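## Task

Scene task: on the supply shelving, find the second shelf up (counting the lowest shelf as the first). There, a cardboard box has a scrub sponge resting on top of it. Transfer that cardboard box into the top tray of the cart. When finished, the scrub sponge must still be on that second shelf and must not overhang the shelf's front edge. Every other item on that shelf must also remain on it. Release the box and pull the robot away at the end. The robot must not topple or be left leaning, or the task fails. Anything that stays in place only because the robot is holding it does not count as achieved.

## Robot and tools

ROBOT. TidyBot++: a wheeled base (0.54 m long, 0.50 m wide, 0.38 m tall) with one seven-joint arm and a two-finger gripper. The shoulder sits 0.12 m ahead of the base centre and 0.68 m above the floor. Cameras: base_camera (on the base, pinhole, 644x364) and wrist_camera (on the hand, fisheye, 644x476, looks along the hand). Each scene starts with the arm folded and the hand pointing down; folded, the hand reaches up to 0.08 m ahead of the base front and the elbow can be 1.15 m high. Loose objects may occasionally get nudged by outside pushes.

FRAMES. Base frame: origin on the floor below the base centre, x forward, y left, z up, metres. hand_pose uses this frame and marks the midpoint between the finger pads; its own z axis runs out along the fingers and its y axis is the closing direction. The odometry frame is the base frame as it was at scene start; heading is positive to the left, from -3.142 to 3.142. base_odometry counts wheel rotation only, so slip and drift (a few cm and several degrees over ~30 moves) appear as error.

execute_actions. Argument "actions": a list holding zero or one action (empty list = just report state and images). An action may contain:
- "base": exactly one relative move, measured from where the base last reported itself: {"translate_m": d} forward (+) or back, -2 to 2 m; {"strafe_m": d} left (+) or right, -2 to 2 m; {"rotate_rad": d} left/counter-clockwise (+), -6.3 to 6.3 rad. These are offsets, not positions. A move needing over 8.667 s at its top speed is refused.
- "joints": absolute targets in radians, by name. joint_1_rad (any angle; vertical axis; + is clockwise from above, opposite to rotate_rad), joint_2_rad shoulder -2.249 to 2.249, joint_3_rad any angle, joint_4_rad elbow -2.579 to 2.579, joint_5_rad any angle, joint_6_rad wrist -2.099 to 2.099, joint_7_rad any angle (hand down: + is counter-clockwise from above; at 1.57 the fingers open toward left and right). Done tolerance ±0.039 for joints 1-4, ±0.056 for 5-7. Any-angle joints take the shorter direction, so split big turns into steps under half a turn. gripper_pos: 0 fully open to 1 fully closed, ±0.03; finger gap is about 85 x (1 - gripper_pos) mm; closed tips reach 20 mm beyond the hand point.
- "speeds": optional caps for this action only: translate_m and strafe_m 0.05 to 0.5 m/s, rotate_rad 0.1 to 1.57 rad/s (maxima are the defaults).
All motions in an action start at once. A joint or base left out may keep pushing toward an older target. Unknown keys or out-of-range numbers get the whole call rejected. "cameras": list of base_camera, wrist_camera or all; omitted/null means all, [] means none. Each action lasts at most 15 s.

ARM GEOMETRY. Upper arm 0.42 m, forearm 0.31 m, hand 0.31 m. With joint_1_rad 0, joint_3_rad 3.14, joint_5_rad 0 the arm moves in the base's x-z plane; tilt from vertical (forward +) is joint_2 for the upper arm, joint_2 - joint_4 for the forearm, and joint_2 - joint_4 - joint_6 for the hand. Hand point offset from the shoulder: forward = sum of length x sin(tilt), up = sum of length x cos(tilt). A downward-pointing hand can rise to roughly 0.94 m, only near the base. Joints move up to 1.39 rad/s (1.22 for joints 5-7).

Other tools. wait: "seconds" 0 to 10; robot keeps its last command. zoom_image: "camera" plus "region" [x0, y0, x1, y1] in pixels of that camera's latest image, origin top-left, at most 504x504. finished_scene: "scene" = current scene number; irreversible, and the goal must already hold without the robot.

RESULTS. base_status and joint_status per motion: done, off_target (resting away from target, may still push), contact_stop/time_out (target dropped, holds in place), not_followed (targets withheld by the self-collision check, shown with "joint command not followed" and "cause:"; may be retried each action), limit_stop_at_motor_heat. A blocked base can read done while short of target. on_its_own lists uncommanded movement. Also: joint_positions, hand_pose, base_odometry, base_tilt (degrees, + leaning forward/right), motor_effort in percent (bracket = peak of last action), Motor temperatures, and pictures naming image order. For gripper at 1: done means empty, off_target means something is held. After a stop, later motion calls in the same reply are skipped.

ACCURACY. Friction leaves the hand 1-2 cm off; to correct, send each joint its previous command plus (wanted minus read). hand_pose may itself be off; trust images. Held loads make the arm sag; never resend the read angle while carrying. Calibration has small errors, larger on the wrist camera.

AVOID. Drops, slams, hard pushes, knocking shelf items off. Never drive while the arm is caught above about 0.8 m; sideways force on a raised hand can lift wheels; backing away rights a lean. Torque fault limits: joints 1-4 104.5 N m (warning 56.7), joints 5-7 51.3 (warning 29.4); a fault freezes the arm 10 s. ARM HIT flags the arm striking itself or the base. Heat: MOTOR HOT from 60 °C, fault at 75 °C where the arm sinks; don't hold loads long. The robot holds its last command while you think. Fewer and shorter motions are better.

Each tool is called after "Request:" as a command line: name --argument value for each argument, lists and objects as JSON in quotes; but a table of rows of numbers goes row by row, as --pt "numbers of a row", without its own name.

## Session

Request:
execute_actions --actions '[]'

Scene clock: 0.00 s.
Motor temperatures (°C, as the motors report them): [25 29 27 29 33 34 40]
base_odometry: x=+0.000 y=+0.000 heading=+0.000 (m, m, rad; odometry frame)
base_tilt: forward=-0.7 right=-0.7 (deg)
base_status: not commanded
joint_positions: joint_1_rad=+0.031 joint_2_rad=-0.329 joint_3_rad=+3.161 joint_4_rad=-2.533 joint_5_rad=-0.022 joint_6_rad=-0.905 joint_7_rad=+1.588 gripper_pos=+0.000
joint_status: not commanded
motor_effort: joint_1_rad=+0 joint_2_rad=-3 joint_3_rad=+1 joint_4_rad=+14 joint_5_rad=-1 joint_6_rad=+1 joint_7_rad=+0 (%)
hand_pose: x=+0.2467 y=+0.0011 z=+0.5828 quat_wxyz=(-0.011, +1.000, -0.022, +0.016) (m; base frame)
pictures: base_camera, wrist_camera
Images, in order (width x height): base_camera 644x364, wrist_camera 644x476.

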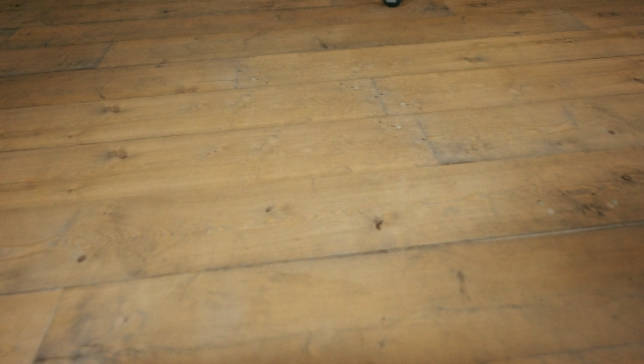

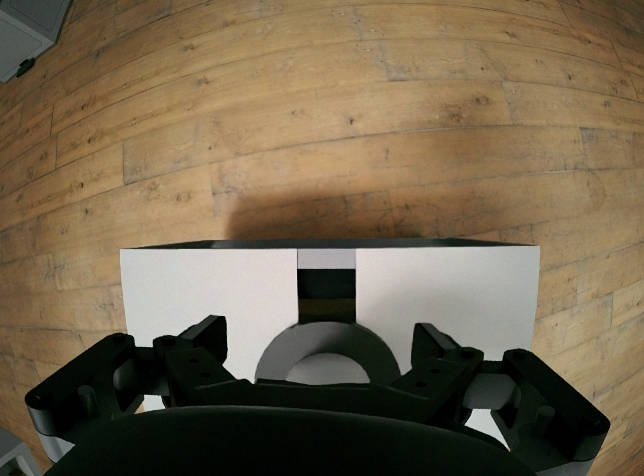

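Raise the hand to look forward.

Request:
execute_actions --actions '[{"joints":{"joint_6_rad":0.45}}]'

Scene clock: 5.53 s.
Motor temperatures (°C, as the motors report them): [25 29 27 29 33 34 40]
base_odometry: x=+0.000 y=+0.000 heading=+0.000 (m, m, rad; odometry frame)
base_tilt: forward=-0.7 right=-0.7 (deg)
base_status: not commanded
joint_positions: joint_1_rad=+0.031 joint_2_rad=-0.329 joint_3_rad=+3.161 joint_4_rad=-2.533 joint_5_rad=-0.022 joint_6_rad=+0.437 joint_7_rad=+1.588 gripper_pos=+0.000
joint_status: all done
motor_effort: joint_1_rad=+0(0) joint_2_rad=-8(8) joint_3_rad=+1(1) joint_4_rad=+19(20) joint_5_rad=+0(1) joint_6_rad=+9(9) joint_7_rad=+0(1) (%)
hand_pose: x=+0.5413 y=-0.0230 z=+0.8327 quat_wxyz=(+0.016, +0.773, -0.025, +0.634) (m; base frame)
pictures: base_camera, wrist_camera
camera_calibration (this result's frames):
wrist_camera: T_world_to_cam=[[-0.0582423, -0.998138, 0.0181146, -0.00754757], [-0.252842, -0.00280513, -0.967504, 0.984368], [0.965753, -0.0609297, -0.252207, -0.174426], [0, 0, 0, 1]] pos_world=[0.416902, -0.0154, 0.908524]
Images, in order (width x height): base_camera 644x364, wrist_camera 644x476.

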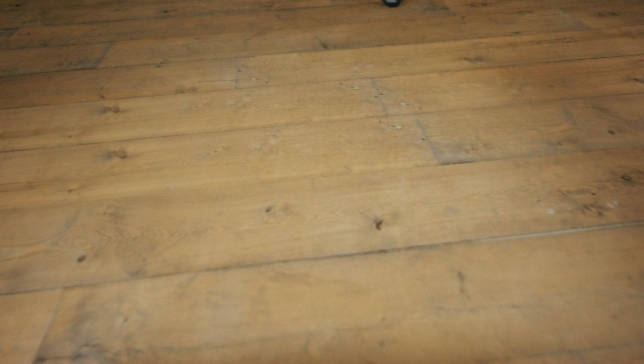

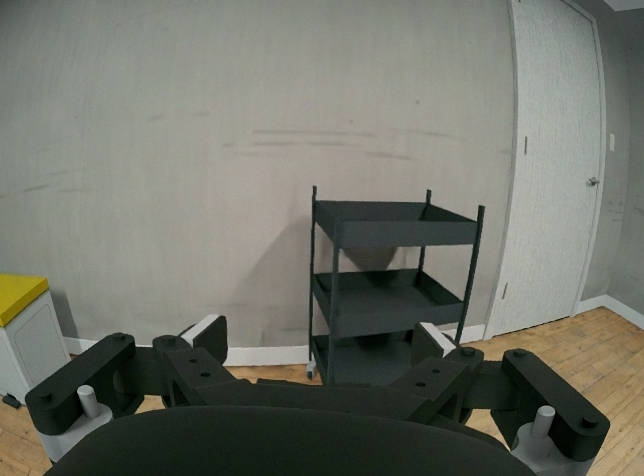

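Request:
execute_actions --actions '[{"joints":{"joint_1_rad":-1.6}}]' --cameras '["wrist_camera"]'

Scene clock: 10.27 s.
Motor temperatures (°C, as the motors report them): [25 29 27 29 33 34 40]
base_odometry: x=+0.000 y=+0.000 heading=+0.000 (m, m, rad; odometry frame)
base_tilt: forward=-0.7 right=-0.7 (deg)
base_status: not commanded
joint_positions: joint_1_rad=-1.576 joint_2_rad=-0.329 joint_3_rad=+3.161 joint_4_rad=-2.533 joint_5_rad=-0.022 joint_6_rad=+0.437 joint_7_rad=+1.588 gripper_pos=+0.000
joint_status: all done
motor_effort: joint_1_rad=+0(1) joint_2_rad=-8(8) joint_3_rad=+1(1) joint_4_rad=+19(19) joint_5_rad=+0(0) joint_6_rad=+9(9) joint_7_rad=+0(0) (%)
hand_pose: x=+0.1269 y=+0.4229 z=+0.8327 quat_wxyz=(-0.445, +0.554, +0.539, +0.451) (m; base frame)
pictures: wrist_camera
camera_calibration (this result's frames):
wrist_camera: T_world_to_cam=[[0.999584, -0.0224311, 0.0181144, -0.133429], [0.0118651, -0.252579, -0.967504, 0.952867], [0.0262775, 0.967316, -0.252208, -0.0626284], [0, 0, 0, 1]] pos_world=[0.123713, 0.298263, 0.908524]
Images, in order (width x height): wrist_camera 644x476.

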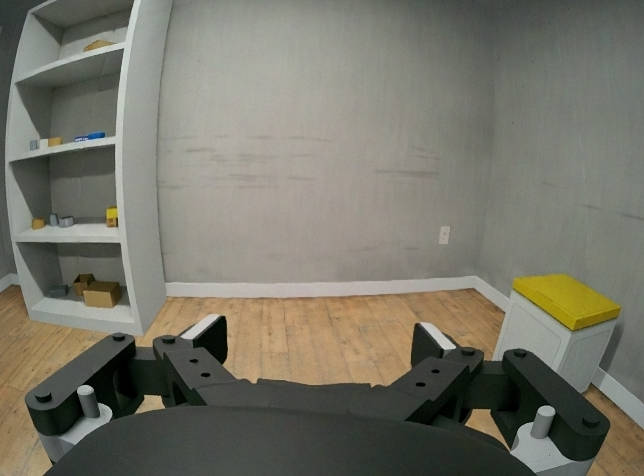

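Request:
execute_actions --actions '[{"base":{"rotate_rad":1.67},"joints":{"joint_1_rad":-1.0}}]'

Scene clock: 20.20 s.
Motor temperatures (°C, as the motors report them): [25 29 27 29 33 34 40]
base_odometry: x=+0.000 y=+0.000 heading=+1.670 (m, m, rad; odometry frame)
base_tilt: forward=-0.6 right=-0.7 (deg)
base_status: done
joint_positions: joint_1_rad=-1.025 joint_2_rad=-0.329 joint_3_rad=+3.161 joint_4_rad=-2.533 joint_5_rad=-0.022 joint_6_rad=+0.437 joint_7_rad=+1.588 gripper_pos=+0.000
joint_status: all done
motor_effort: joint_1_rad=+0(1) joint_2_rad=-8(9) joint_3_rad=+1(1) joint_4_rad=+20(20) joint_5_rad=+0(0) joint_6_rad=+9(9) joint_7_rad=-1(0) (%)
hand_pose: x=+0.3470 y=+0.3562 z=+0.8327 quat_wxyz=(-0.305, +0.680, +0.368, +0.555) (m; base frame)
pictures: base_camera, wrist_camera
camera_calibration (this result's frames):
wrist_camera: T_world_to_cam=[[0.839997, -0.542289, 0.0180956, -0.114425], [-0.122103, -0.221421, -0.967504, 0.96881], [0.528674, 0.810491, -0.252208, -0.122414], [0, 0, 0, 1]] pos_world=[0.279129, 0.251678, 0.908525]
Images, in order (width x height): base_camera 644x364, wrist_camera 644x476.

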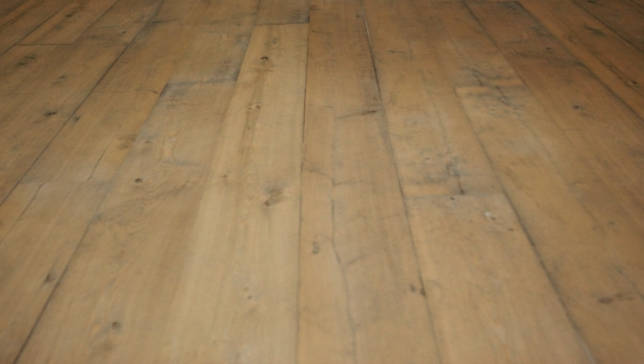

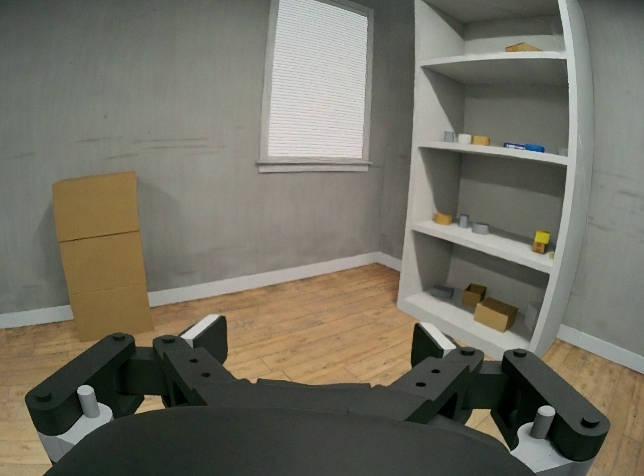

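Request:
execute_actions --actions '[{"base":{"strafe_m":1.0},"joints":{"joint_1_rad":0.0,"joint_2_rad":0.9,"joint_3_rad":3.14,"joint_4_rad":-1.8,"joint_5_rad":0,"joint_6_rad":1.1,"joint_7_rad":1.57}}]' --cameras '[]'

Request:
execute_actions --actions '[{"base":{"translate_m":0.6}}]'

Scene clock: 29.37 s.
Motor temperatures (°C, as the motors report them): [25 29 27 30 33 34 40]
base_odometry: x=-0.995 y=-0.100 heading=+1.670 (m, m, rad; odometry frame)
base_tilt: forward=-0.6 right=-0.7 (deg)
base_status: done
joint_positions: joint_1_rad=-0.020 joint_2_rad=+0.885 joint_3_rad=+3.146 joint_4_rad=-1.824 joint_5_rad=-0.020 joint_6_rad=+1.063 joint_7_rad=+1.588 gripper_pos=+0.000
joint_status: all done
motor_effort: joint_1_rad=+0(3) joint_2_rad=-43(45) joint_3_rad=+0(2) joint_4_rad=+12(20) joint_5_rad=+0(1) joint_6_rad=+9(9) joint_7_rad=+0(1) (%)
hand_pose: x=+0.8868 y=+0.0087 z=+0.6393 quat_wxyz=(+0.005, +0.733, +0.004, +0.680) (m; base frame)
pictures: none
No camera images: the call's "cameras" was empty. Leave "cameras" out to get every camera's image.

Scene clock: 31.93 s.
Motor temperatures (°C, as the motors report them): [25 29 27 30 33 34 40]
base_odometry: x=-1.055 y=+0.497 heading=+1.671 (m, m, rad; odometry frame)
base_tilt: forward=-0.6 right=-0.7 (deg)
base_status: done
joint_positions: joint_1_rad=-0.019 joint_2_rad=+0.886 joint_3_rad=+3.146 joint_4_rad=-1.817 joint_5_rad=-0.020 joint_6_rad=+1.066 joint_7_rad=+1.588 gripper_pos=+0.000
joint_status: not commanded
motor_effort: joint_1_rad=+0(1) joint_2_rad=-44(45) joint_3_rad=+0(1) joint_4_rad=+12(14) joint_5_rad=+0(0) joint_6_rad=+8(10) joint_7_rad=+0(0) (%)
hand_pose: x=+0.8888 y=+0.0086 z=+0.6427 quat_wxyz=(+0.005, +0.730, +0.004, +0.683) (m; base frame)
pictures: base_camera, wrist_camera
camera_calibration (this result's frames):
wrist_camera: T_world_to_cam=[[-0.00380626, -0.99932, 0.0366754, -0.0126046], [-0.123633, -0.035924, -0.991678, 0.789483], [0.992321, -0.00830885, -0.123412, -0.662901], [0, 0, 0, 1]] pos_world=[0.755368, 0.0102574, 0.701565]
Images, in order (width x height): base_camera 644x364, wrist_camera 644x476.

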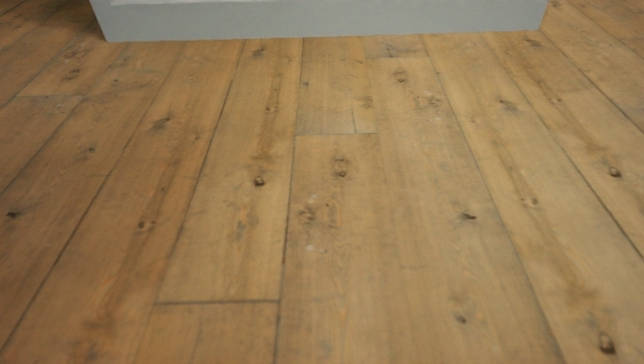

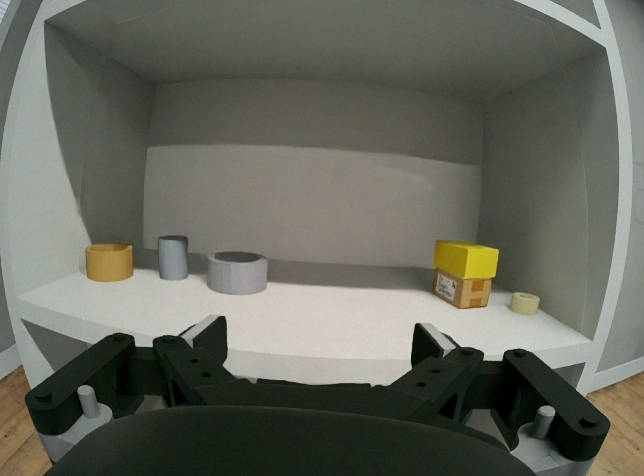

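Request:
execute_actions --actions '[{"base":{"strafe_m":-0.21}}]' --cameras '["wrist_camera"]'

Request:
execute_actions --actions '[{"base":{"translate_m":0.15}}]' --cameras '["wrist_camera"]'

Scene clock: 40.07 s.
Motor temperatures (°C, as the motors report them): [25 30 27 30 33 34 40]
base_odometry: x=-0.846 y=+0.518 heading=+1.671 (m, m, rad; odometry frame)
base_tilt: forward=-0.6 right=-0.7 (deg)
base_status: done
joint_positions: joint_1_rad=-0.004 joint_2_rad=+0.886 joint_3_rad=+3.145 joint_4_rad=-1.817 joint_5_rad=-0.020 joint_6_rad=+1.066 joint_7_rad=+1.588 gripper_pos=+0.000
joint_status: not commanded
motor_effort: joint_1_rad=+0(3) joint_2_rad=-43(45) joint_3_rad=+0(2) joint_4_rad=+13(13) joint_5_rad=+0(1) joint_6_rad=+9(9) joint_7_rad=+0(0) (%)
hand_pose: x=+0.8889 y=-0.0029 z=+0.6427 quat_wxyz=(+0.009, +0.730, -0.001, +0.683) (m; base frame)
pictures: wrist_camera
camera_calibration (this result's frames):
wrist_camera: T_world_to_cam=[[-0.0183799, -0.999172, 0.0363073, -0.010929], [-0.124082, -0.0337532, -0.991698, 0.78952], [0.992102, -0.0227324, -0.123358, -0.662918], [0, 0, 0, 1]] pos_world=[0.755446, 0.000659144, 0.701586]
Images, in order (width x height): wrist_camera 644x476.

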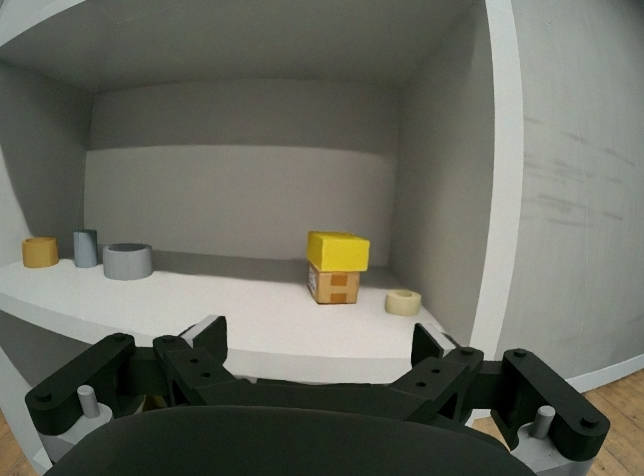

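Scene clock: 41.53 s.
Motor temperatures (°C, as the motors report them): [25 30 27 30 33 34 40]
base_odometry: x=-0.861 y=+0.668 heading=+1.671 (m, m, rad; odometry frame)
base_tilt: forward=-0.6 right=-0.7 (deg)
base_status: done
joint_positions: joint_1_rad=-0.004 joint_2_rad=+0.886 joint_3_rad=+3.145 joint_4_rad=-1.814 joint_5_rad=-0.020 joint_6_rad=+1.067 joint_7_rad=+1.588 gripper_pos=+0.000
joint_status: not commanded
motor_effort: joint_1_rad=+1(2) joint_2_rad=-44(47) joint_3_rad=+0(0) joint_4_rad=+13(15) joint_5_rad=+0(0) joint_6_rad=+9(10) joint_7_rad=-1(0) (%)
hand_pose: x=+0.8899 y=-0.0029 z=+0.6441 quat_wxyz=(+0.009, +0.729, -0.001, +0.685) (m; base frame)
pictures: wrist_camera
camera_calibration (this result's frames):
wrist_camera: T_world_to_cam=[[-0.0185172, -0.999171, 0.0362496, -0.0107968], [-0.120247, -0.0337671, -0.99217, 0.787903], [0.992571, -0.0227311, -0.119522, -0.666686], [0, 0, 0, 1]] pos_world=[0.756277, 0.000662781, 0.702441]
Images, in order (width x height): wrist_camera 644x476.

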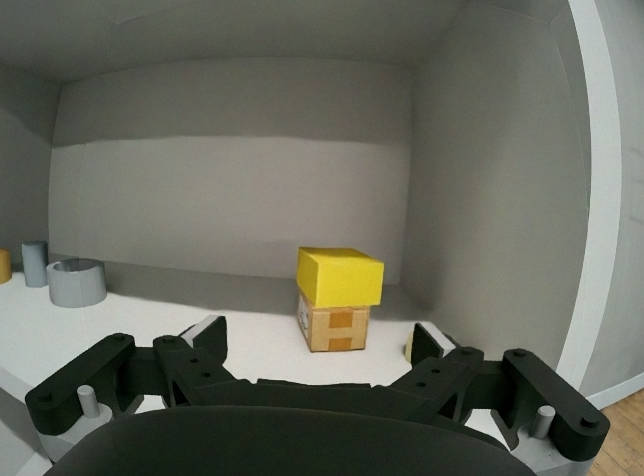

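Request:
execute_actions --actions '[{"base":{"rotate_rad":0.28}}]' --cameras '[]'

Request:
execute_actions --actions '[{"base":{"strafe_m":-0.325},"joints":{"joint_2_rad":0.98,"joint_6_rad":1.17}}]' --cameras '["wrist_camera"]'

Scene clock: 55.90 s.
Motor temperatures (°C, as the motors report them): [25 31 27 30 33 34 40]
base_odometry: x=-0.861 y=+0.668 heading=+1.951 (m, m, rad; odometry frame)
base_tilt: forward=-0.6 right=-0.7 (deg)
base_status: done
joint_positions: joint_1_rad=-0.009 joint_2_rad=+0.886 joint_3_rad=+3.136 joint_4_rad=-1.814 joint_5_rad=-0.013 joint_6_rad=+1.067 joint_7_rad=+1.588 gripper_pos=+0.000
joint_status: not commanded
motor_effort: joint_1_rad=+0(7) joint_2_rad=-44(44) joint_3_rad=+0(3) joint_4_rad=+13(13) joint_5_rad=+0(2) joint_6_rad=+9(9) joint_7_rad=+0(0) (%)
hand_pose: x=+0.8899 y=+0.0081 z=+0.6442 quat_wxyz=(+0.002, +0.729, +0.003, +0.685) (m; base frame)
pictures: none
No camera images: the call's "cameras" was empty. Leave "cameras" out to get every camera's image.

Scene clock: 57.90 s.
Motor temperatures (°C, as the motors report them): [25 31 27 30 33 34 40]
base_odometry: x=-0.559 y=+0.789 heading=+1.951 (m, m, rad; odometry frame)
base_tilt: forward=-0.6 right=-0.6 (deg)
base_status: done
joint_positions: joint_1_rad=+0.000 joint_2_rad=+0.969 joint_3_rad=+3.139 joint_4_rad=-1.814 joint_5_rad=-0.013 joint_6_rad=+1.134 joint_7_rad=+1.588 gripper_pos=+0.000
joint_status: all done
motor_effort: joint_1_rad=+1(5) joint_2_rad=-44(47) joint_3_rad=+0(2) joint_4_rad=+12(14) joint_5_rad=+0(1) joint_6_rad=+9(9) joint_7_rad=+0(0) (%)
hand_pose: x=+0.8865 y=-0.0008 z=+0.6014 quat_wxyz=(+0.007, +0.734, +0.000, +0.679) (m; base frame)
pictures: wrist_camera
camera_calibration (this result's frames):
wrist_camera: T_world_to_cam=[[-0.0122054, -0.999315, 0.0349488, -0.0120496], [-0.135367, -0.0329783, -0.990246, 0.757404], [0.99072, -0.0168173, -0.134872, -0.657456], [0, 0, 0, 1]] pos_world=[0.753736, 0.0018799, 0.661765]
Images, in order (width x height): wrist_camera 644x476.

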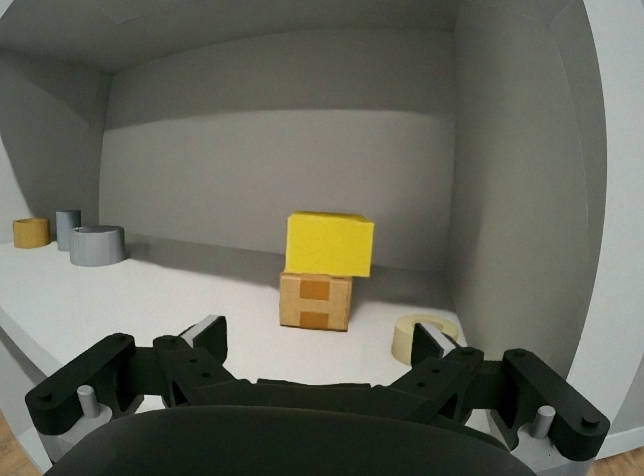

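Request:
execute_actions --actions '[{"base":{"translate_m":0.07},"joints":{"joint_2_rad":0.925,"joint_6_rad":1.17}}]' --cameras '["wrist_camera"]'

Scene clock: 62.20 s.
Motor temperatures (°C, as the motors report them): [25 31 27 30 33 34 40]
base_odometry: x=-0.585 y=+0.854 heading=+1.951 (m, m, rad; odometry frame)
base_tilt: forward=-0.6 right=-0.7 (deg)
base_status: done
joint_positions: joint_1_rad=+0.000 joint_2_rad=+0.940 joint_3_rad=+3.139 joint_4_rad=-1.808 joint_5_rad=-0.013 joint_6_rad=+1.136 joint_7_rad=+1.588 gripper_pos=+0.000
joint_status: all done
motor_effort: joint_1_rad=+1(3) joint_2_rad=-44(47) joint_3_rad=+0(1) joint_4_rad=+12(13) joint_5_rad=-1(1) joint_6_rad=+9(9) joint_7_rad=+0(0) (%)
hand_pose: x=+0.8902 y=-0.0008 z=+0.6269 quat_wxyz=(+0.007, +0.722, +0.000, +0.692) (m; base frame)
pictures: wrist_camera
camera_calibration (this result's frames):
wrist_camera: T_world_to_cam=[[-0.0135084, -0.999314, 0.0344894, -0.0114567], [-0.0989109, -0.0329879, -0.994549, 0.753437], [0.995005, -0.0168461, -0.0983974, -0.684364], [0, 0, 0, 1]] pos_world=[0.755314, 0.00187656, 0.682385]
Images, in order (width x height): wrist_camera 644x476.

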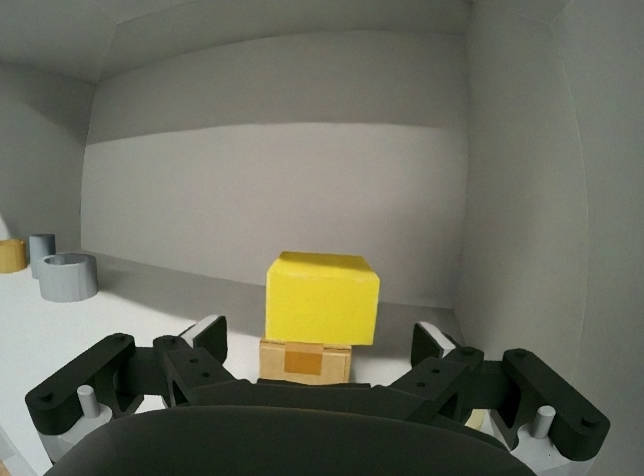

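Request:
execute_actions --actions '[{"base":{"translate_m":0.05}}]' --cameras '["wrist_camera"]'

Scene clock: 65.97 s.
Motor temperatures (°C, as the motors report them): [25 31 27 30 33 34 40]
base_odometry: x=-0.604 y=+0.900 heading=+1.951 (m, m, rad; odometry frame)
base_tilt: forward=-0.6 right=-0.7 (deg)
base_status: done
joint_positions: joint_1_rad=+0.000 joint_2_rad=+0.940 joint_3_rad=+3.139 joint_4_rad=-1.808 joint_5_rad=-0.013 joint_6_rad=+1.136 joint_7_rad=+1.588 gripper_pos=+0.000
joint_status: not commanded
motor_effort: joint_1_rad=+1(2) joint_2_rad=-44(46) joint_3_rad=+0(2) joint_4_rad=+12(14) joint_5_rad=+0(1) joint_6_rad=+9(9) joint_7_rad=+0(0) (%)
hand_pose: x=+0.8903 y=-0.0008 z=+0.6271 quat_wxyz=(+0.007, +0.721, +0.000, +0.692) (m; base frame)
pictures: wrist_camera
camera_calibration (this result's frames):
wrist_camera: T_world_to_cam=[[-0.013529, -0.999314, 0.034483, -0.0114408], [-0.0983749, -0.0329886, -0.994602, 0.753219], [0.995057, -0.0168483, -0.0978611, -0.68483], [0, 0, 0, 1]] pos_world=[0.755389, 0.00187648, 0.682529]
Images, in order (width x height): wrist_camera 644x476.

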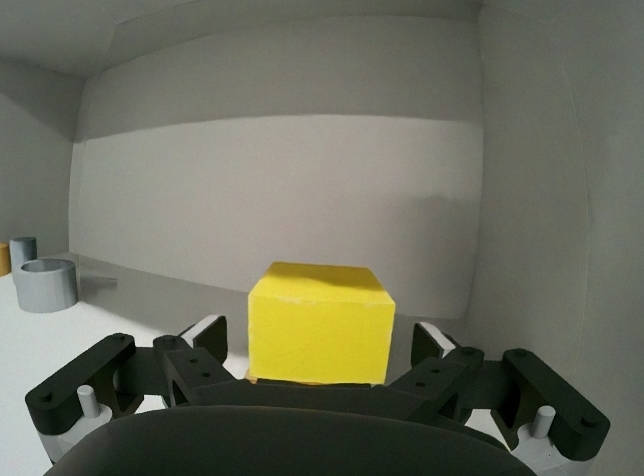

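Request:
execute_actions --actions '[{"base":{"translate_m":0.05}}]' --cameras '["wrist_camera"]'

Request:
execute_actions --actions '[{"joints":{"gripper_pos":1}}]' --cameras '[]'

Request:
execute_actions --actions '[{"joints":{"joint_2_rad":0.895}}]' --cameras '["wrist_camera"]'

Scene clock: 69.87 s.
Motor temperatures (°C, as the motors report them): [25 32 27 30 33 34 40]
base_odometry: x=-0.622 y=+0.947 heading=+1.951 (m, m, rad; odometry frame)
base_tilt: forward=-0.7 right=-0.7 (deg)
base_status: done
joint_positions: joint_1_rad=+0.000 joint_2_rad=+0.940 joint_3_rad=+3.139 joint_4_rad=-1.808 joint_5_rad=-0.013 joint_6_rad=+1.136 joint_7_rad=+1.588 gripper_pos=+0.000
joint_status: not commanded
motor_effort: joint_1_rad=+1(2) joint_2_rad=-44(46) joint_3_rad=+0(1) joint_4_rad=+12(14) joint_5_rad=+0(1) joint_6_rad=+9(9) joint_7_rad=-1(1) (%)
hand_pose: x=+0.8904 y=-0.0009 z=+0.6273 quat_wxyz=(+0.007, +0.721, +0.000, +0.693) (m; base frame)
pictures: wrist_camera
camera_calibration (this result's frames):
wrist_camera: T_world_to_cam=[[-0.0135481, -0.999314, 0.0344779, -0.011427], [-0.0978785, -0.0329901, -0.994651, 0.753021], [0.995106, -0.0168503, -0.0973643, -0.685263], [0, 0, 0, 1]] pos_world=[0.755459, 0.00187617, 0.682667]
Images, in order (width x height): wrist_camera 644x476.

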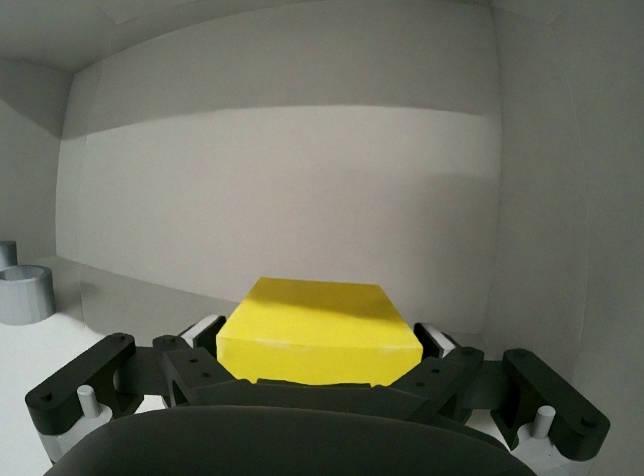

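Scene clock: 70.97 s.
Motor temperatures (°C, as the motors report them): [25 32 27 30 33 34 40]
base_odometry: x=-0.622 y=+0.947 heading=+1.951 (m, m, rad; odometry frame)
base_tilt: forward=-0.6 right=-0.7 (deg)
base_status: not commanded
joint_positions: joint_1_rad=+0.000 joint_2_rad=+0.939 joint_3_rad=+3.139 joint_4_rad=-1.808 joint_5_rad=-0.013 joint_6_rad=+1.140 joint_7_rad=+1.588 gripper_pos=+0.916
joint_status: gripper_pos off_target (ended at +0.916, target +1.000)
motor_effort: joint_1_rad=+1(2) joint_2_rad=-43(44) joint_3_rad=+1(0) joint_4_rad=+12(13) joint_5_rad=-1(1) joint_6_rad=+9(9) joint_7_rad=+0(0) (%)
hand_pose: x=+0.8905 y=-0.0009 z=+0.6291 quat_wxyz=(+0.007, +0.720, +0.000, +0.694) (m; base frame)
pictures: none
No camera images: the call's "cameras" was empty. Leave "cameras" out to get every camera's image.

Scene clock: 71.70 s.
Motor temperatures (°C, as the motors report them): [25 32 27 30 33 34 40]
base_odometry: x=-0.622 y=+0.947 heading=+1.951 (m, m, rad; odometry frame)
base_tilt: forward=-0.6 right=-0.7 (deg)
base_status: not commanded
joint_positions: joint_1_rad=+0.000 joint_2_rad=+0.916 joint_3_rad=+3.139 joint_4_rad=-1.808 joint_5_rad=-0.013 joint_6_rad=+1.140 joint_7_rad=+1.588 gripper_pos=+0.916
joint_status: all done
motor_effort: joint_1_rad=+1(1) joint_2_rad=-44(46) joint_3_rad=+0(0) joint_4_rad=+13(13) joint_5_rad=+0(1) joint_6_rad=+9(10) joint_7_rad=+0(0) (%)
hand_pose: x=+0.8915 y=-0.0009 z=+0.6464 quat_wxyz=(+0.007, +0.712, +0.000, +0.702) (m; base frame)
pictures: wrist_camera
camera_calibration (this result's frames):
wrist_camera: T_world_to_cam=[[-0.0145043, -0.999312, 0.0341408, -0.011008], [-0.0709937, -0.033029, -0.99693, 0.749563], [0.997371, -0.0168835, -0.0704658, -0.70388], [0, 0, 0, 1]] pos_world=[0.755085, 0.00187286, 0.698038]
Images, in order (width x height): wrist_camera 644x476.

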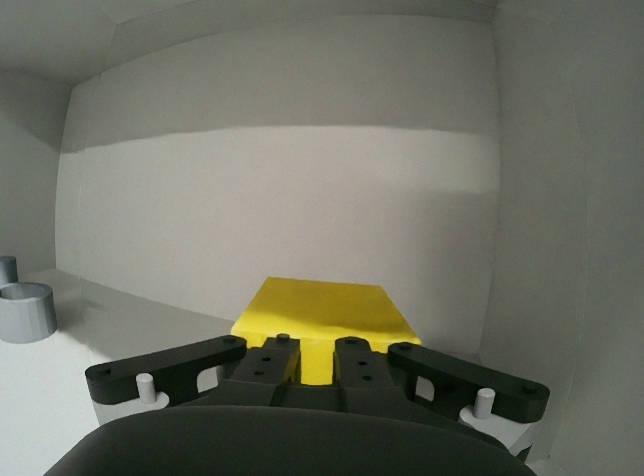

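Request:
execute_actions --actions '[{"base":{"strafe_m":0.17},"speeds":{"strafe_m":0.2}}]' --cameras '[]'

Request:
execute_actions --actions '[{"joints":{"joint_2_rad":1.0}}]' --cameras '["wrist_camera"]'

Scene clock: 76.77 s.
Motor temperatures (°C, as the motors report them): [25 32 27 30 33 34 40]
base_odometry: x=-0.780 y=+0.884 heading=+1.950 (m, m, rad; odometry frame)
base_tilt: forward=-0.6 right=-0.7 (deg)
base_status: done
joint_positions: joint_1_rad=-0.001 joint_2_rad=+0.916 joint_3_rad=+3.139 joint_4_rad=-1.808 joint_5_rad=-0.013 joint_6_rad=+1.140 joint_7_rad=+1.588 gripper_pos=+0.916
joint_status: not commanded
motor_effort: joint_1_rad=+0(4) joint_2_rad=-44(45) joint_3_rad=+0(2) joint_4_rad=+13(13) joint_5_rad=+0(1) joint_6_rad=+9(9) joint_7_rad=+0(0) (%)
hand_pose: x=+0.8915 y=-0.0002 z=+0.6464 quat_wxyz=(+0.007, +0.712, +0.000, +0.702) (m; base frame)
pictures: none
No camera images: the call's "cameras" was empty. Leave "cameras" out to get every camera's image.

Scene clock: 77.77 s.
Motor temperatures (°C, as the motors report them): [25 32 27 30 33 34 40]
base_odometry: x=-0.780 y=+0.884 heading=+1.950 (m, m, rad; odometry frame)
base_tilt: forward=-0.6 right=-0.7 (deg)
base_status: not commanded
joint_positions: joint_1_rad=-0.001 joint_2_rad=+0.993 joint_3_rad=+3.139 joint_4_rad=-1.808 joint_5_rad=-0.013 joint_6_rad=+1.140 joint_7_rad=+1.588 gripper_pos=+0.916
joint_status: all done
motor_effort: joint_1_rad=+1(0) joint_2_rad=-45(48) joint_3_rad=+0(0) joint_4_rad=+12(13) joint_5_rad=+0(0) joint_6_rad=+9(9) joint_7_rad=+0(0) (%)
hand_pose: x=+0.8866 y=-0.0002 z=+0.5877 quat_wxyz=(+0.007, +0.738, +0.001, +0.675) (m; base frame)
pictures: wrist_camera
camera_calibration (this result's frames):
wrist_camera: T_world_to_cam=[[-0.0110518, -0.999319, 0.035197, -0.012139], [-0.146563, -0.0332001, -0.988644, 0.752906], [0.98914, -0.0160848, -0.146096, -0.651335], [0, 0, 0, 1]] pos_world=[0.754476, 0.0023892, 0.649626]
Images, in order (width x height): wrist_camera 644x476.

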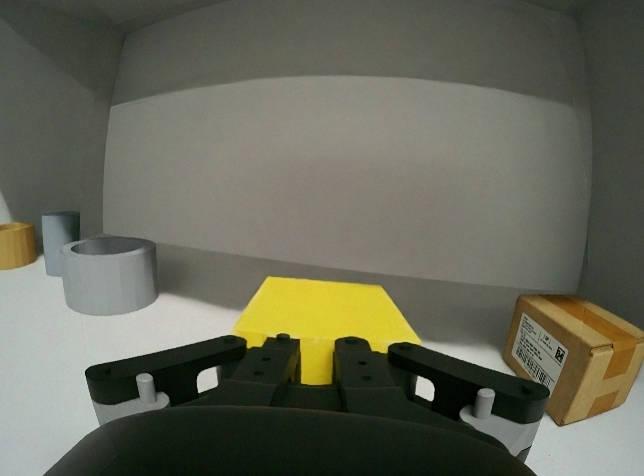

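Request:
execute_actions --actions '[{"joints":{"gripper_pos":0}}]' --cameras '[]'

Request:
execute_actions --actions '[{"base":{"translate_m":-0.08}}]' --cameras '[]'

Request:
execute_actions --actions '[{"joints":{"joint_2_rad":0.79,"joint_6_rad":0.72,"gripper_pos":0.1}}]' --cameras '[]'

Request:
execute_actions --actions '[{"base":{"strafe_m":-0.157},"speeds":{"strafe_m":0.2}}]' --cameras '["wrist_camera"]'

Scene clock: 85.33 s.
Motor temperatures (°C, as the motors report them): [25 33 27 30 33 34 40]
base_odometry: x=-0.780 y=+0.884 heading=+1.950 (m, m, rad; odometry frame)
base_tilt: forward=-0.6 right=-0.7 (deg)
base_status: not commanded
joint_positions: joint_1_rad=-0.001 joint_2_rad=+0.993 joint_3_rad=+3.139 joint_4_rad=-1.808 joint_5_rad=-0.013 joint_6_rad=+1.140 joint_7_rad=+1.588 gripper_pos=+0.000
joint_status: all done
motor_effort: joint_1_rad=+0(0) joint_2_rad=-44(45) joint_3_rad=+0(0) joint_4_rad=+12(12) joint_5_rad=+0(0) joint_6_rad=+9(9) joint_7_rad=+0(0) (%)
hand_pose: x=+0.8866 y=-0.0002 z=+0.5877 quat_wxyz=(+0.007, +0.738, +0.001, +0.675) (m; base frame)
pictures: none
No camera images: the call's "cameras" was empty. Leave "cameras" out to get every camera's image.

Scene clock: 86.50 s.
Motor temperatures (°C, as the motors report them): [25 33 27 30 33 34 40]
base_odometry: x=-0.751 y=+0.810 heading=+1.951 (m, m, rad; odometry frame)
base_tilt: forward=-0.7 right=-0.7 (deg)
base_status: done
joint_positions: joint_1_rad=-0.001 joint_2_rad=+0.993 joint_3_rad=+3.139 joint_4_rad=-1.808 joint_5_rad=-0.013 joint_6_rad=+1.140 joint_7_rad=+1.588 gripper_pos=+0.000
joint_status: not commanded
motor_effort: joint_1_rad=+0(1) joint_2_rad=-44(47) joint_3_rad=+0(0) joint_4_rad=+12(13) joint_5_rad=+0(0) joint_6_rad=+9(10) joint_7_rad=+0(1) (%)
hand_pose: x=+0.8866 y=-0.0002 z=+0.5878 quat_wxyz=(+0.007, +0.738, +0.001, +0.675) (m; base frame)
pictures: none
No camera images: the call's "cameras" was empty. Leave "cameras" out to get every camera's image.

Scene clock: 87.70 s.
Motor temperatures (°C, as the motors report them): [25 33 27 30 33 34 40]
base_odometry: x=-0.751 y=+0.810 heading=+1.951 (m, m, rad; odometry frame)
base_tilt: forward=-0.6 right=-0.7 (deg)
base_status: not commanded
joint_positions: joint_1_rad=-0.001 joint_2_rad=+0.798 joint_3_rad=+3.139 joint_4_rad=-1.808 joint_5_rad=-0.013 joint_6_rad=+0.755 joint_7_rad=+1.588 gripper_pos=+0.100
joint_status: all done
motor_effort: joint_1_rad=+0(0) joint_2_rad=-43(46) joint_3_rad=+0(0) joint_4_rad=+14(14) joint_5_rad=+0(0) joint_6_rad=+8(11) joint_7_rad=-1(0) (%)
hand_pose: x=+0.8799 y=+0.0009 z=+0.6191 quat_wxyz=(+0.004, +0.799, +0.001, +0.601) (m; base frame)
pictures: none
No camera images: the call's "cameras" was empty. Leave "cameras" out to get every camera's image.

Scene clock: 89.27 s.
Motor temperatures (°C, as the motors report them): [25 33 27 30 33 34 40]
base_odometry: x=-0.605 y=+0.868 heading=+1.950 (m, m, rad; odometry frame)
base_tilt: forward=-0.6 right=-0.7 (deg)
base_status: done
joint_positions: joint_1_rad=+0.000 joint_2_rad=+0.798 joint_3_rad=+3.139 joint_4_rad=-1.808 joint_5_rad=-0.013 joint_6_rad=+0.755 joint_7_rad=+1.588 gripper_pos=+0.100
joint_status: not commanded
motor_effort: joint_1_rad=+1(5) joint_2_rad=-43(43) joint_3_rad=+0(2) joint_4_rad=+14(14) joint_5_rad=+0(1) joint_6_rad=+9(9) joint_7_rad=-1(0) (%)
hand_pose: x=+0.8798 y=-0.0001 z=+0.6190 quat_wxyz=(+0.005, +0.799, +0.001, +0.601) (m; base frame)
pictures: wrist_camera
camera_calibration (this result's frames):
wrist_camera: T_world_to_cam=[[-0.00282342, -0.999449, 0.0330706, -0.0191188], [-0.331456, -0.0302659, -0.942985, 0.917275], [0.943466, -0.0136239, -0.331188, -0.485357], [0, 0, 0, 1]] pos_world=[0.761901, 0.00204147, 0.704865]
Images, in order (width x height): wrist_camera 644x476.

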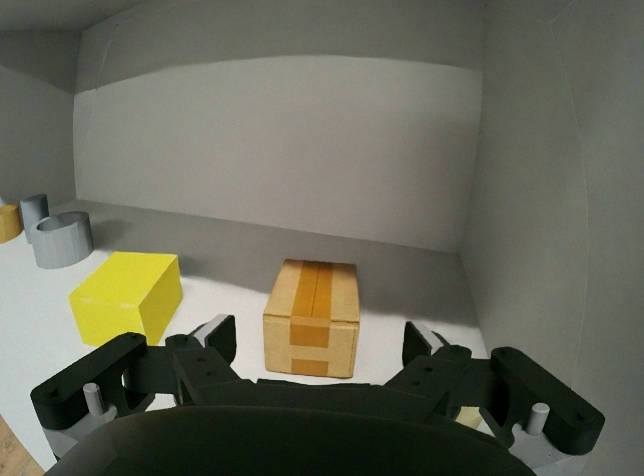

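Shift slightly left, advance, then lower.

Request:
execute_actions --actions '[{"base":{"strafe_m":0.006},"joints":{"gripper_pos":0}}]' --cameras '[]'

Request:
execute_actions --actions '[{"base":{"translate_m":0.09}}]' --cameras '[]'

Request:
execute_actions --actions '[{"joints":{"joint_2_rad":0.858}}]' --cameras '["wrist_camera"]'

Scene clock: 98.97 s.
Motor temperatures (°C, as the motors report them): [25 33 27 30 33 34 40]
base_odometry: x=-0.610 y=+0.865 heading=+1.950 (m, m, rad; odometry frame)
base_tilt: forward=-0.6 right=-0.7 (deg)
base_status: done
joint_positions: joint_1_rad=-0.001 joint_2_rad=+0.798 joint_3_rad=+3.139 joint_4_rad=-1.808 joint_5_rad=-0.013 joint_6_rad=+0.754 joint_7_rad=+1.588 gripper_pos=+0.000
joint_status: all done
motor_effort: joint_1_rad=+0(6) joint_2_rad=-42(44) joint_3_rad=+0(3) joint_4_rad=+14(14) joint_5_rad=+0(1) joint_6_rad=+9(9) joint_7_rad=-1(0) (%)
hand_pose: x=+0.8798 y=+0.0004 z=+0.6189 quat_wxyz=(+0.005, +0.799, +0.001, +0.601) (m; base frame)
pictures: none
No camera images: the call's "cameras" was empty. Leave "cameras" out to get every camera's image.

Scene clock: 100.20 s.
Motor temperatures (°C, as the motors report them): [25 33 27 30 33 34 40]
base_odometry: x=-0.643 y=+0.949 heading=+1.950 (m, m, rad; odometry frame)
base_tilt: forward=-0.6 right=-0.7 (deg)
base_status: done
joint_positions: joint_1_rad=-0.001 joint_2_rad=+0.798 joint_3_rad=+3.139 joint_4_rad=-1.807 joint_5_rad=-0.013 joint_6_rad=+0.754 joint_7_rad=+1.588 gripper_pos=+0.000
joint_status: not commanded
motor_effort: joint_1_rad=+1(1) joint_2_rad=-43(45) joint_3_rad=+0(0) joint_4_rad=+14(16) joint_5_rad=+0(0) joint_6_rad=+9(9) joint_7_rad=-1(0) (%)
hand_pose: x=+0.8799 y=+0.0004 z=+0.6189 quat_wxyz=(+0.005, +0.799, +0.001, +0.601) (m; base frame)
pictures: none
No camera images: the call's "cameras" was empty. Leave "cameras" out to get every camera's image.

Scene clock: 101.10 s.
Motor temperatures (°C, as the motors report them): [25 33 27 30 33 34 40]
base_odometry: x=-0.643 y=+0.949 heading=+1.950 (m, m, rad; odometry frame)
base_tilt: forward=-0.7 right=-0.7 (deg)
base_status: not commanded
joint_positions: joint_1_rad=-0.001 joint_2_rad=+0.845 joint_3_rad=+3.139 joint_4_rad=-1.807 joint_5_rad=-0.013 joint_6_rad=+0.754 joint_7_rad=+1.588 gripper_pos=+0.000
joint_status: all done
motor_effort: joint_1_rad=+1(1) joint_2_rad=-43(45) joint_3_rad=+0(0) joint_4_rad=+13(14) joint_5_rad=+0(0) joint_6_rad=+8(9) joint_7_rad=+0(1) (%)
hand_pose: x=+0.8761 y=+0.0004 z=+0.5832 quat_wxyz=(+0.005, +0.813, +0.001, +0.582) (m; base frame)
pictures: wrist_camera
camera_calibration (this result's frames):
wrist_camera: T_world_to_cam=[[-0.000571865, -0.999448, 0.0332244, -0.0195067], [-0.376038, -0.030571, -0.9261, 0.911441], [0.926604, -0.0130233, -0.375813, -0.452896], [0, 0, 0, 1]] pos_world=[0.762381, 0.00246953, 0.674529]
Images, in order (width x height): wrist_camera 644x476.

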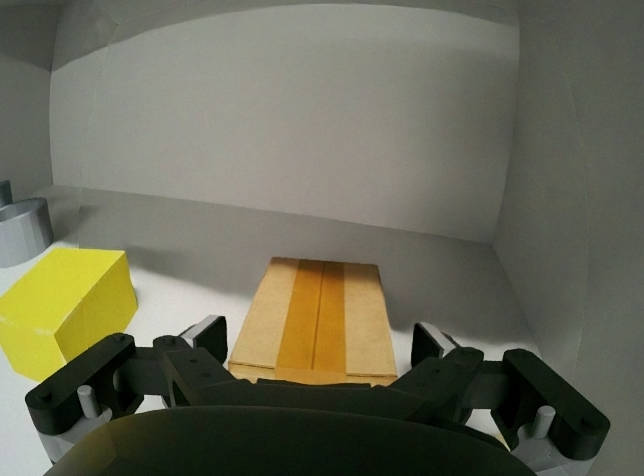

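Request:
execute_actions --actions '[{"joints":{"gripper_pos":1}}]' --cameras '[]'

Request:
execute_actions --actions '[{"joints":{"joint_2_rad":0.77}}]' --cameras '[]'

Request:
execute_actions --actions '[{"base":{"translate_m":-0.6}}]' --cameras '["wrist_camera"]'

Scene clock: 105.60 s.
Motor temperatures (°C, as the motors report them): [25 34 27 30 33 34 40]
base_odometry: x=-0.643 y=+0.949 heading=+1.950 (m, m, rad; odometry frame)
base_tilt: forward=-0.7 right=-0.7 (deg)
base_status: not commanded
joint_positions: joint_1_rad=-0.001 joint_2_rad=+0.845 joint_3_rad=+3.139 joint_4_rad=-1.807 joint_5_rad=-0.013 joint_6_rad=+0.754 joint_7_rad=+1.588 gripper_pos=+0.346
joint_status: gripper_pos off_target (ended at +0.346, target +1.000)
motor_effort: joint_1_rad=+0(1) joint_2_rad=-41(43) joint_3_rad=+0(0) joint_4_rad=+12(13) joint_5_rad=+0(0) joint_6_rad=+7(8) joint_7_rad=+0(0) (%)
hand_pose: x=+0.8762 y=+0.0004 z=+0.5834 quat_wxyz=(+0.005, +0.813, +0.001, +0.582) (m; base frame)
pictures: none
No camera images: the call's "cameras" was empty. Leave "cameras" out to get every camera's image.

Scene clock: 106.60 s.
Motor temperatures (°C, as the motors report them): [25 34 27 30 33 34 40]
base_odometry: x=-0.643 y=+0.949 heading=+1.950 (m, m, rad; odometry frame)
base_tilt: forward=-0.6 right=-0.7 (deg)
base_status: not commanded
joint_positions: joint_1_rad=-0.001 joint_2_rad=+0.793 joint_3_rad=+3.139 joint_4_rad=-1.807 joint_5_rad=-0.013 joint_6_rad=+0.748 joint_7_rad=+1.588 gripper_pos=+0.346
joint_status: all done
motor_effort: joint_1_rad=+1(1) joint_2_rad=-44(47) joint_3_rad=+0(0) joint_4_rad=+15(16) joint_5_rad=+0(0) joint_6_rad=+10(10) joint_7_rad=+0(0) (%)
hand_pose: x=+0.8798 y=+0.0004 z=+0.6214 quat_wxyz=(+0.005, +0.799, +0.001, +0.601) (m; base frame)
pictures: none
No camera images: the call's "cameras" was empty. Leave "cameras" out to get every camera's image.

Scene clock: 109.27 s.
Motor temperatures (°C, as the motors report them): [25 34 27 30 33 34 40]
base_odometry: x=-0.421 y=+0.392 heading=+1.950 (m, m, rad; odometry frame)
base_tilt: forward=-0.6 right=-0.7 (deg)
base_status: done
joint_positions: joint_1_rad=-0.001 joint_2_rad=+0.792 joint_3_rad=+3.139 joint_4_rad=-1.807 joint_5_rad=-0.013 joint_6_rad=+0.747 joint_7_rad=+1.588 gripper_pos=+0.346
joint_status: not commanded
motor_effort: joint_1_rad=+0(4) joint_2_rad=-44(47) joint_3_rad=+0(1) joint_4_rad=+16(17) joint_5_rad=+0(1) joint_6_rad=+10(10) joint_7_rad=+0(0) (%)
hand_pose: x=+0.8798 y=+0.0003 z=+0.6216 quat_wxyz=(+0.005, +0.799, +0.001, +0.601) (m; base frame)
pictures: wrist_camera
camera_calibration (this result's frames):
wrist_camera: T_world_to_cam=[[-0.00213693, -0.999448, 0.0331621, -0.019405], [-0.332296, -0.030568, -0.94268, 0.920278], [0.943173, -0.0130341, -0.332047, -0.483671], [0, 0, 0, 1]] pos_world=[0.761948, 0.00243257, 0.707569]
Images, in order (width x height): wrist_camera 644x476.

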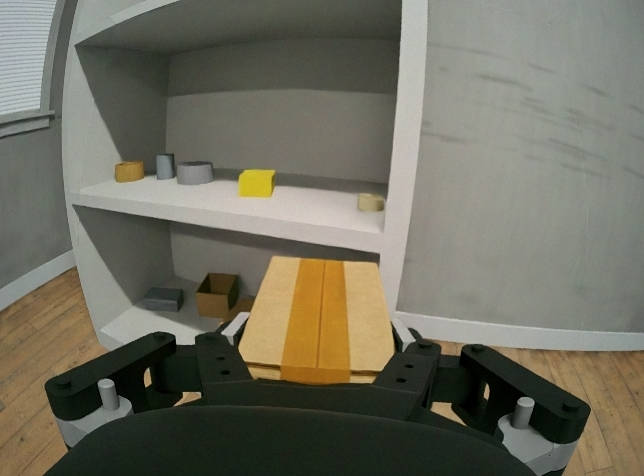

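Request:
execute_actions --actions '[{"base":{"rotate_rad":-1.85},"speeds":{"rotate_rad":1.0},"joints":{"joint_2_rad":0.5,"joint_4_rad":-1.1,"joint_6_rad":-0.4}}]' --cameras '[]'

Request:
execute_actions --actions '[{"base":{"strafe_m":-0.78}}]' --cameras '[]'

Request:
execute_actions --actions '[{"base":{"translate_m":0.5}}]'

Scene clock: 119.33 s.
Motor temperatures (°C, as the motors report them): [25 34 27 30 33 34 40]
base_odometry: x=-0.421 y=+0.392 heading=+0.101 (m, m, rad; odometry frame)
base_tilt: forward=-0.7 right=-0.7 (deg)
base_status: done
joint_positions: joint_1_rad=+0.008 joint_2_rad=+0.528 joint_3_rad=+3.144 joint_4_rad=-1.122 joint_5_rad=-0.013 joint_6_rad=-0.369 joint_7_rad=+1.588 gripper_pos=+0.346
joint_status: all done
motor_effort: joint_1_rad=+0(6) joint_2_rad=-44(49) joint_3_rad=+0(4) joint_4_rad=+23(23) joint_5_rad=+0(1) joint_6_rad=+9(9) joint_7_rad=+0(0) (%)
hand_pose: x=+0.9251 y=-0.0055 z=+0.8855 quat_wxyz=(+0.003, +0.846, -0.001, +0.532) (m; base frame)
pictures: none
No camera images: the call's "cameras" was empty. Leave "cameras" out to get every camera's image.

Scene clock: 122.27 s.
Motor temperatures (°C, as the motors report them): [25 34 27 30 33 34 40]
base_odometry: x=-0.344 y=-0.384 heading=+0.100 (m, m, rad; odometry frame)
base_tilt: forward=-0.6 right=-0.7 (deg)
base_status: done
joint_positions: joint_1_rad=+0.004 joint_2_rad=+0.528 joint_3_rad=+3.142 joint_4_rad=-1.122 joint_5_rad=-0.013 joint_6_rad=-0.369 joint_7_rad=+1.588 gripper_pos=+0.346
joint_status: not commanded
motor_effort: joint_1_rad=+0(4) joint_2_rad=-44(46) joint_3_rad=+0(2) joint_4_rad=+23(24) joint_5_rad=+0(0) joint_6_rad=+9(9) joint_7_rad=-1(0) (%)
hand_pose: x=+0.9250 y=-0.0009 z=+0.8853 quat_wxyz=(+0.001, +0.847, +0.002, +0.532) (m; base frame)
pictures: none
No camera images: the call's "cameras" was empty. Leave "cameras" out to get every camera's image.

Scene clock: 124.67 s.
Motor temperatures (°C, as the motors report them): [25 35 27 30 33 34 40]
base_odometry: x=+0.154 y=-0.335 heading=+0.099 (m, m, rad; odometry frame)
base_tilt: forward=-0.6 right=-0.7 (deg)
base_status: done
joint_positions: joint_1_rad=+0.004 joint_2_rad=+0.522 joint_3_rad=+3.142 joint_4_rad=-1.122 joint_5_rad=-0.013 joint_6_rad=-0.373 joint_7_rad=+1.588 gripper_pos=+0.346
joint_status: not commanded
motor_effort: joint_1_rad=+0(2) joint_2_rad=-44(49) joint_3_rad=+0(1) joint_4_rad=+23(25) joint_5_rad=+0(1) joint_6_rad=+9(9) joint_7_rad=+0(1) (%)
hand_pose: x=+0.9232 y=-0.0009 z=+0.8895 quat_wxyz=(+0.001, +0.846, +0.002, +0.533) (m; base frame)
pictures: base_camera, wrist_camera
camera_calibration (this result's frames):
wrist_camera: T_world_to_cam=[[0.00788077, -0.999596, 0.0273046, -0.0334628], [-0.481979, -0.0277214, -0.875744, 1.26581], [0.876147, -0.00625871, -0.482003, -0.240363], [0, 0, 0, 1]] pos_world=[0.820954, 0.000136444, 0.993586]
Images, in order (width x height): base_camera 644x364, wrist_camera 644x476.

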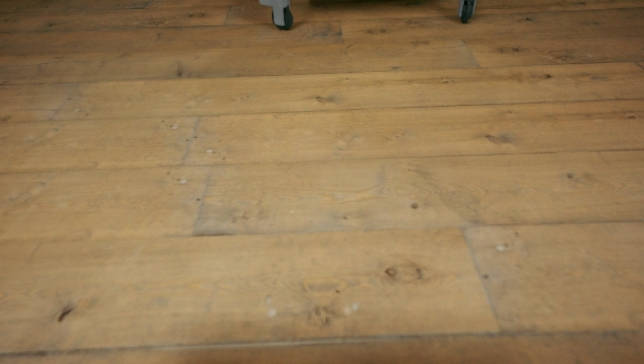

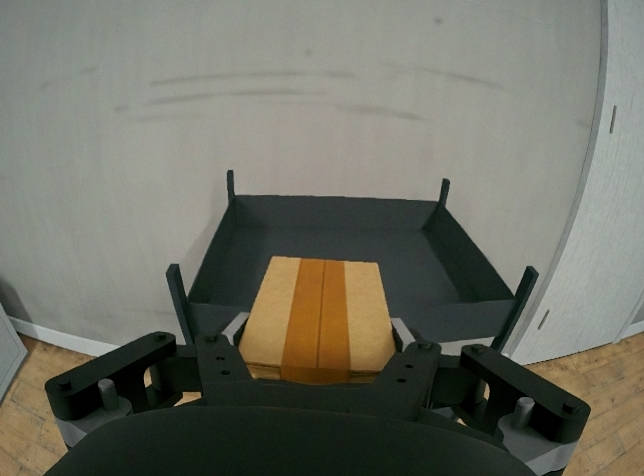

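Request:
execute_actions --actions '[{"base":{"translate_m":0.31}}]' --cameras '[]'

Request:
execute_actions --actions '[{"joints":{"joint_2_rad":0.68,"joint_4_rad":-1.23,"joint_6_rad":-0.15}}]' --cameras '["wrist_camera"]'

Scene clock: 137.10 s.
Motor temperatures (°C, as the motors report them): [25 35 27 30 33 34 40]
base_odometry: x=+0.462 y=-0.304 heading=+0.099 (m, m, rad; odometry frame)
base_tilt: forward=-0.6 right=-0.8 (deg)
base_status: done
joint_positions: joint_1_rad=+0.004 joint_2_rad=+0.519 joint_3_rad=+3.142 joint_4_rad=-1.122 joint_5_rad=-0.013 joint_6_rad=-0.374 joint_7_rad=+1.588 gripper_pos=+0.346
joint_status: not commanded
motor_effort: joint_1_rad=+0(3) joint_2_rad=-45(49) joint_3_rad=+0(1) joint_4_rad=+23(24) joint_5_rad=+0(0) joint_6_rad=+9(10) joint_7_rad=+0(1) (%)
hand_pose: x=+0.9225 y=-0.0009 z=+0.8913 quat_wxyz=(+0.001, +0.846, +0.002, +0.534) (m; base frame)
pictures: none
No camera images: the call's "cameras" was empty. Leave "cameras" out to get every camera's image.

Scene clock: 138.57 s.
Motor temperatures (°C, as the motors report them): [25 35 27 30 33 34 40]
base_odometry: x=+0.462 y=-0.304 heading=+0.099 (m, m, rad; odometry frame)
base_tilt: forward=-0.7 right=-0.7 (deg)
base_status: not commanded
joint_positions: joint_1_rad=+0.004 joint_2_rad=+0.695 joint_3_rad=+3.142 joint_4_rad=-1.227 joint_5_rad=-0.013 joint_6_rad=-0.191 joint_7_rad=+1.588 gripper_pos=+0.346
joint_status: all done
motor_effort: joint_1_rad=+0(0) joint_2_rad=-48(54) joint_3_rad=+0(0) joint_4_rad=+22(25) joint_5_rad=+0(0) joint_6_rad=+8(10) joint_7_rad=+0(1) (%)
hand_pose: x=+0.9503 y=-0.0017 z=+0.7361 quat_wxyz=(+0.002, +0.871, +0.001, +0.492) (m; base frame)
pictures: wrist_camera
camera_calibration (this result's frames):
wrist_camera: T_world_to_cam=[[0.0082137, -0.99961, 0.0266968, -0.0301802], [-0.564286, -0.0266741, -0.825148, 1.18546], [0.825539, -0.0082871, -0.564285, -0.22942], [0, 0, 0, 1]] pos_world=[0.858581, -0.000448656, 0.849527]
Images, in order (width x height): wrist_camera 644x476.

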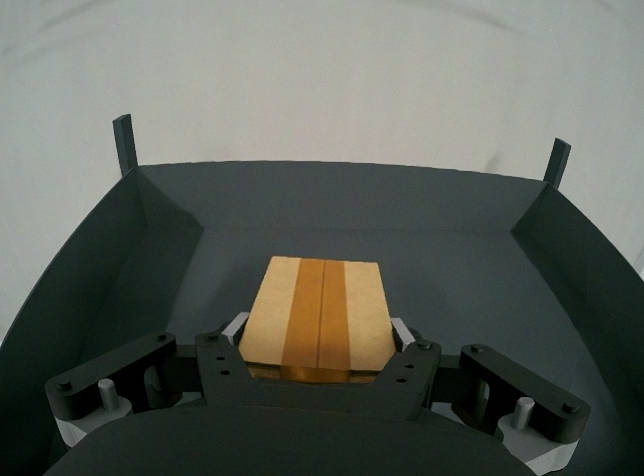

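Request:
execute_actions --actions '[{"base":{"translate_m":0.03},"joints":{"joint_2_rad":0.73}}]' --cameras '["wrist_camera"]'

Scene clock: 142.20 s.
Motor temperatures (°C, as the motors report them): [25 35 27 30 33 34 40]
base_odometry: x=+0.492 y=-0.301 heading=+0.099 (m, m, rad; odometry frame)
base_tilt: forward=-0.6 right=-0.7 (deg)
base_status: done
joint_positions: joint_1_rad=+0.004 joint_2_rad=+0.713 joint_3_rad=+3.142 joint_4_rad=-1.226 joint_5_rad=-0.013 joint_6_rad=-0.178 joint_7_rad=+1.588 gripper_pos=+0.346
joint_status: all done
motor_effort: joint_1_rad=+0(3) joint_2_rad=-46(50) joint_3_rad=+0(1) joint_4_rad=+20(23) joint_5_rad=+0(0) joint_6_rad=+7(9) joint_7_rad=+0(0) (%)
hand_pose: x=+0.9535 y=-0.0018 z=+0.7253 quat_wxyz=(+0.002, +0.872, +0.001, +0.490) (m; base frame)
pictures: wrist_camera
camera_calibration (this result's frames):
wrist_camera: T_world_to_cam=[[0.00816413, -0.99961, 0.0267195, -0.0299529], [-0.567391, -0.0266333, -0.823018, 1.17983], [0.823408, -0.00844117, -0.567387, -0.233827], [0, 0, 0, 1]] pos_world=[0.862203, -0.000492357, 0.839148]
Images, in order (width x height): wrist_camera 644x476.

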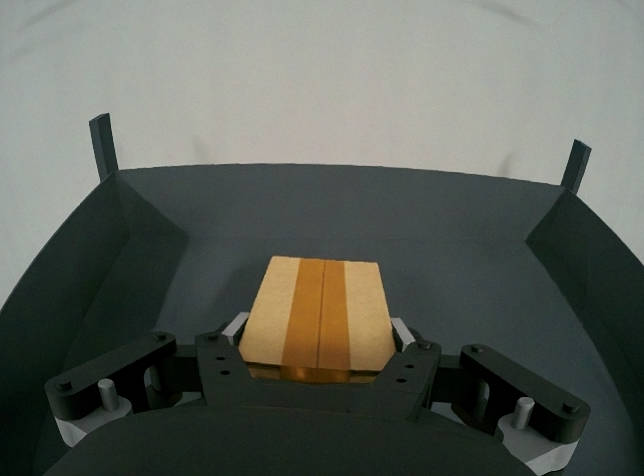

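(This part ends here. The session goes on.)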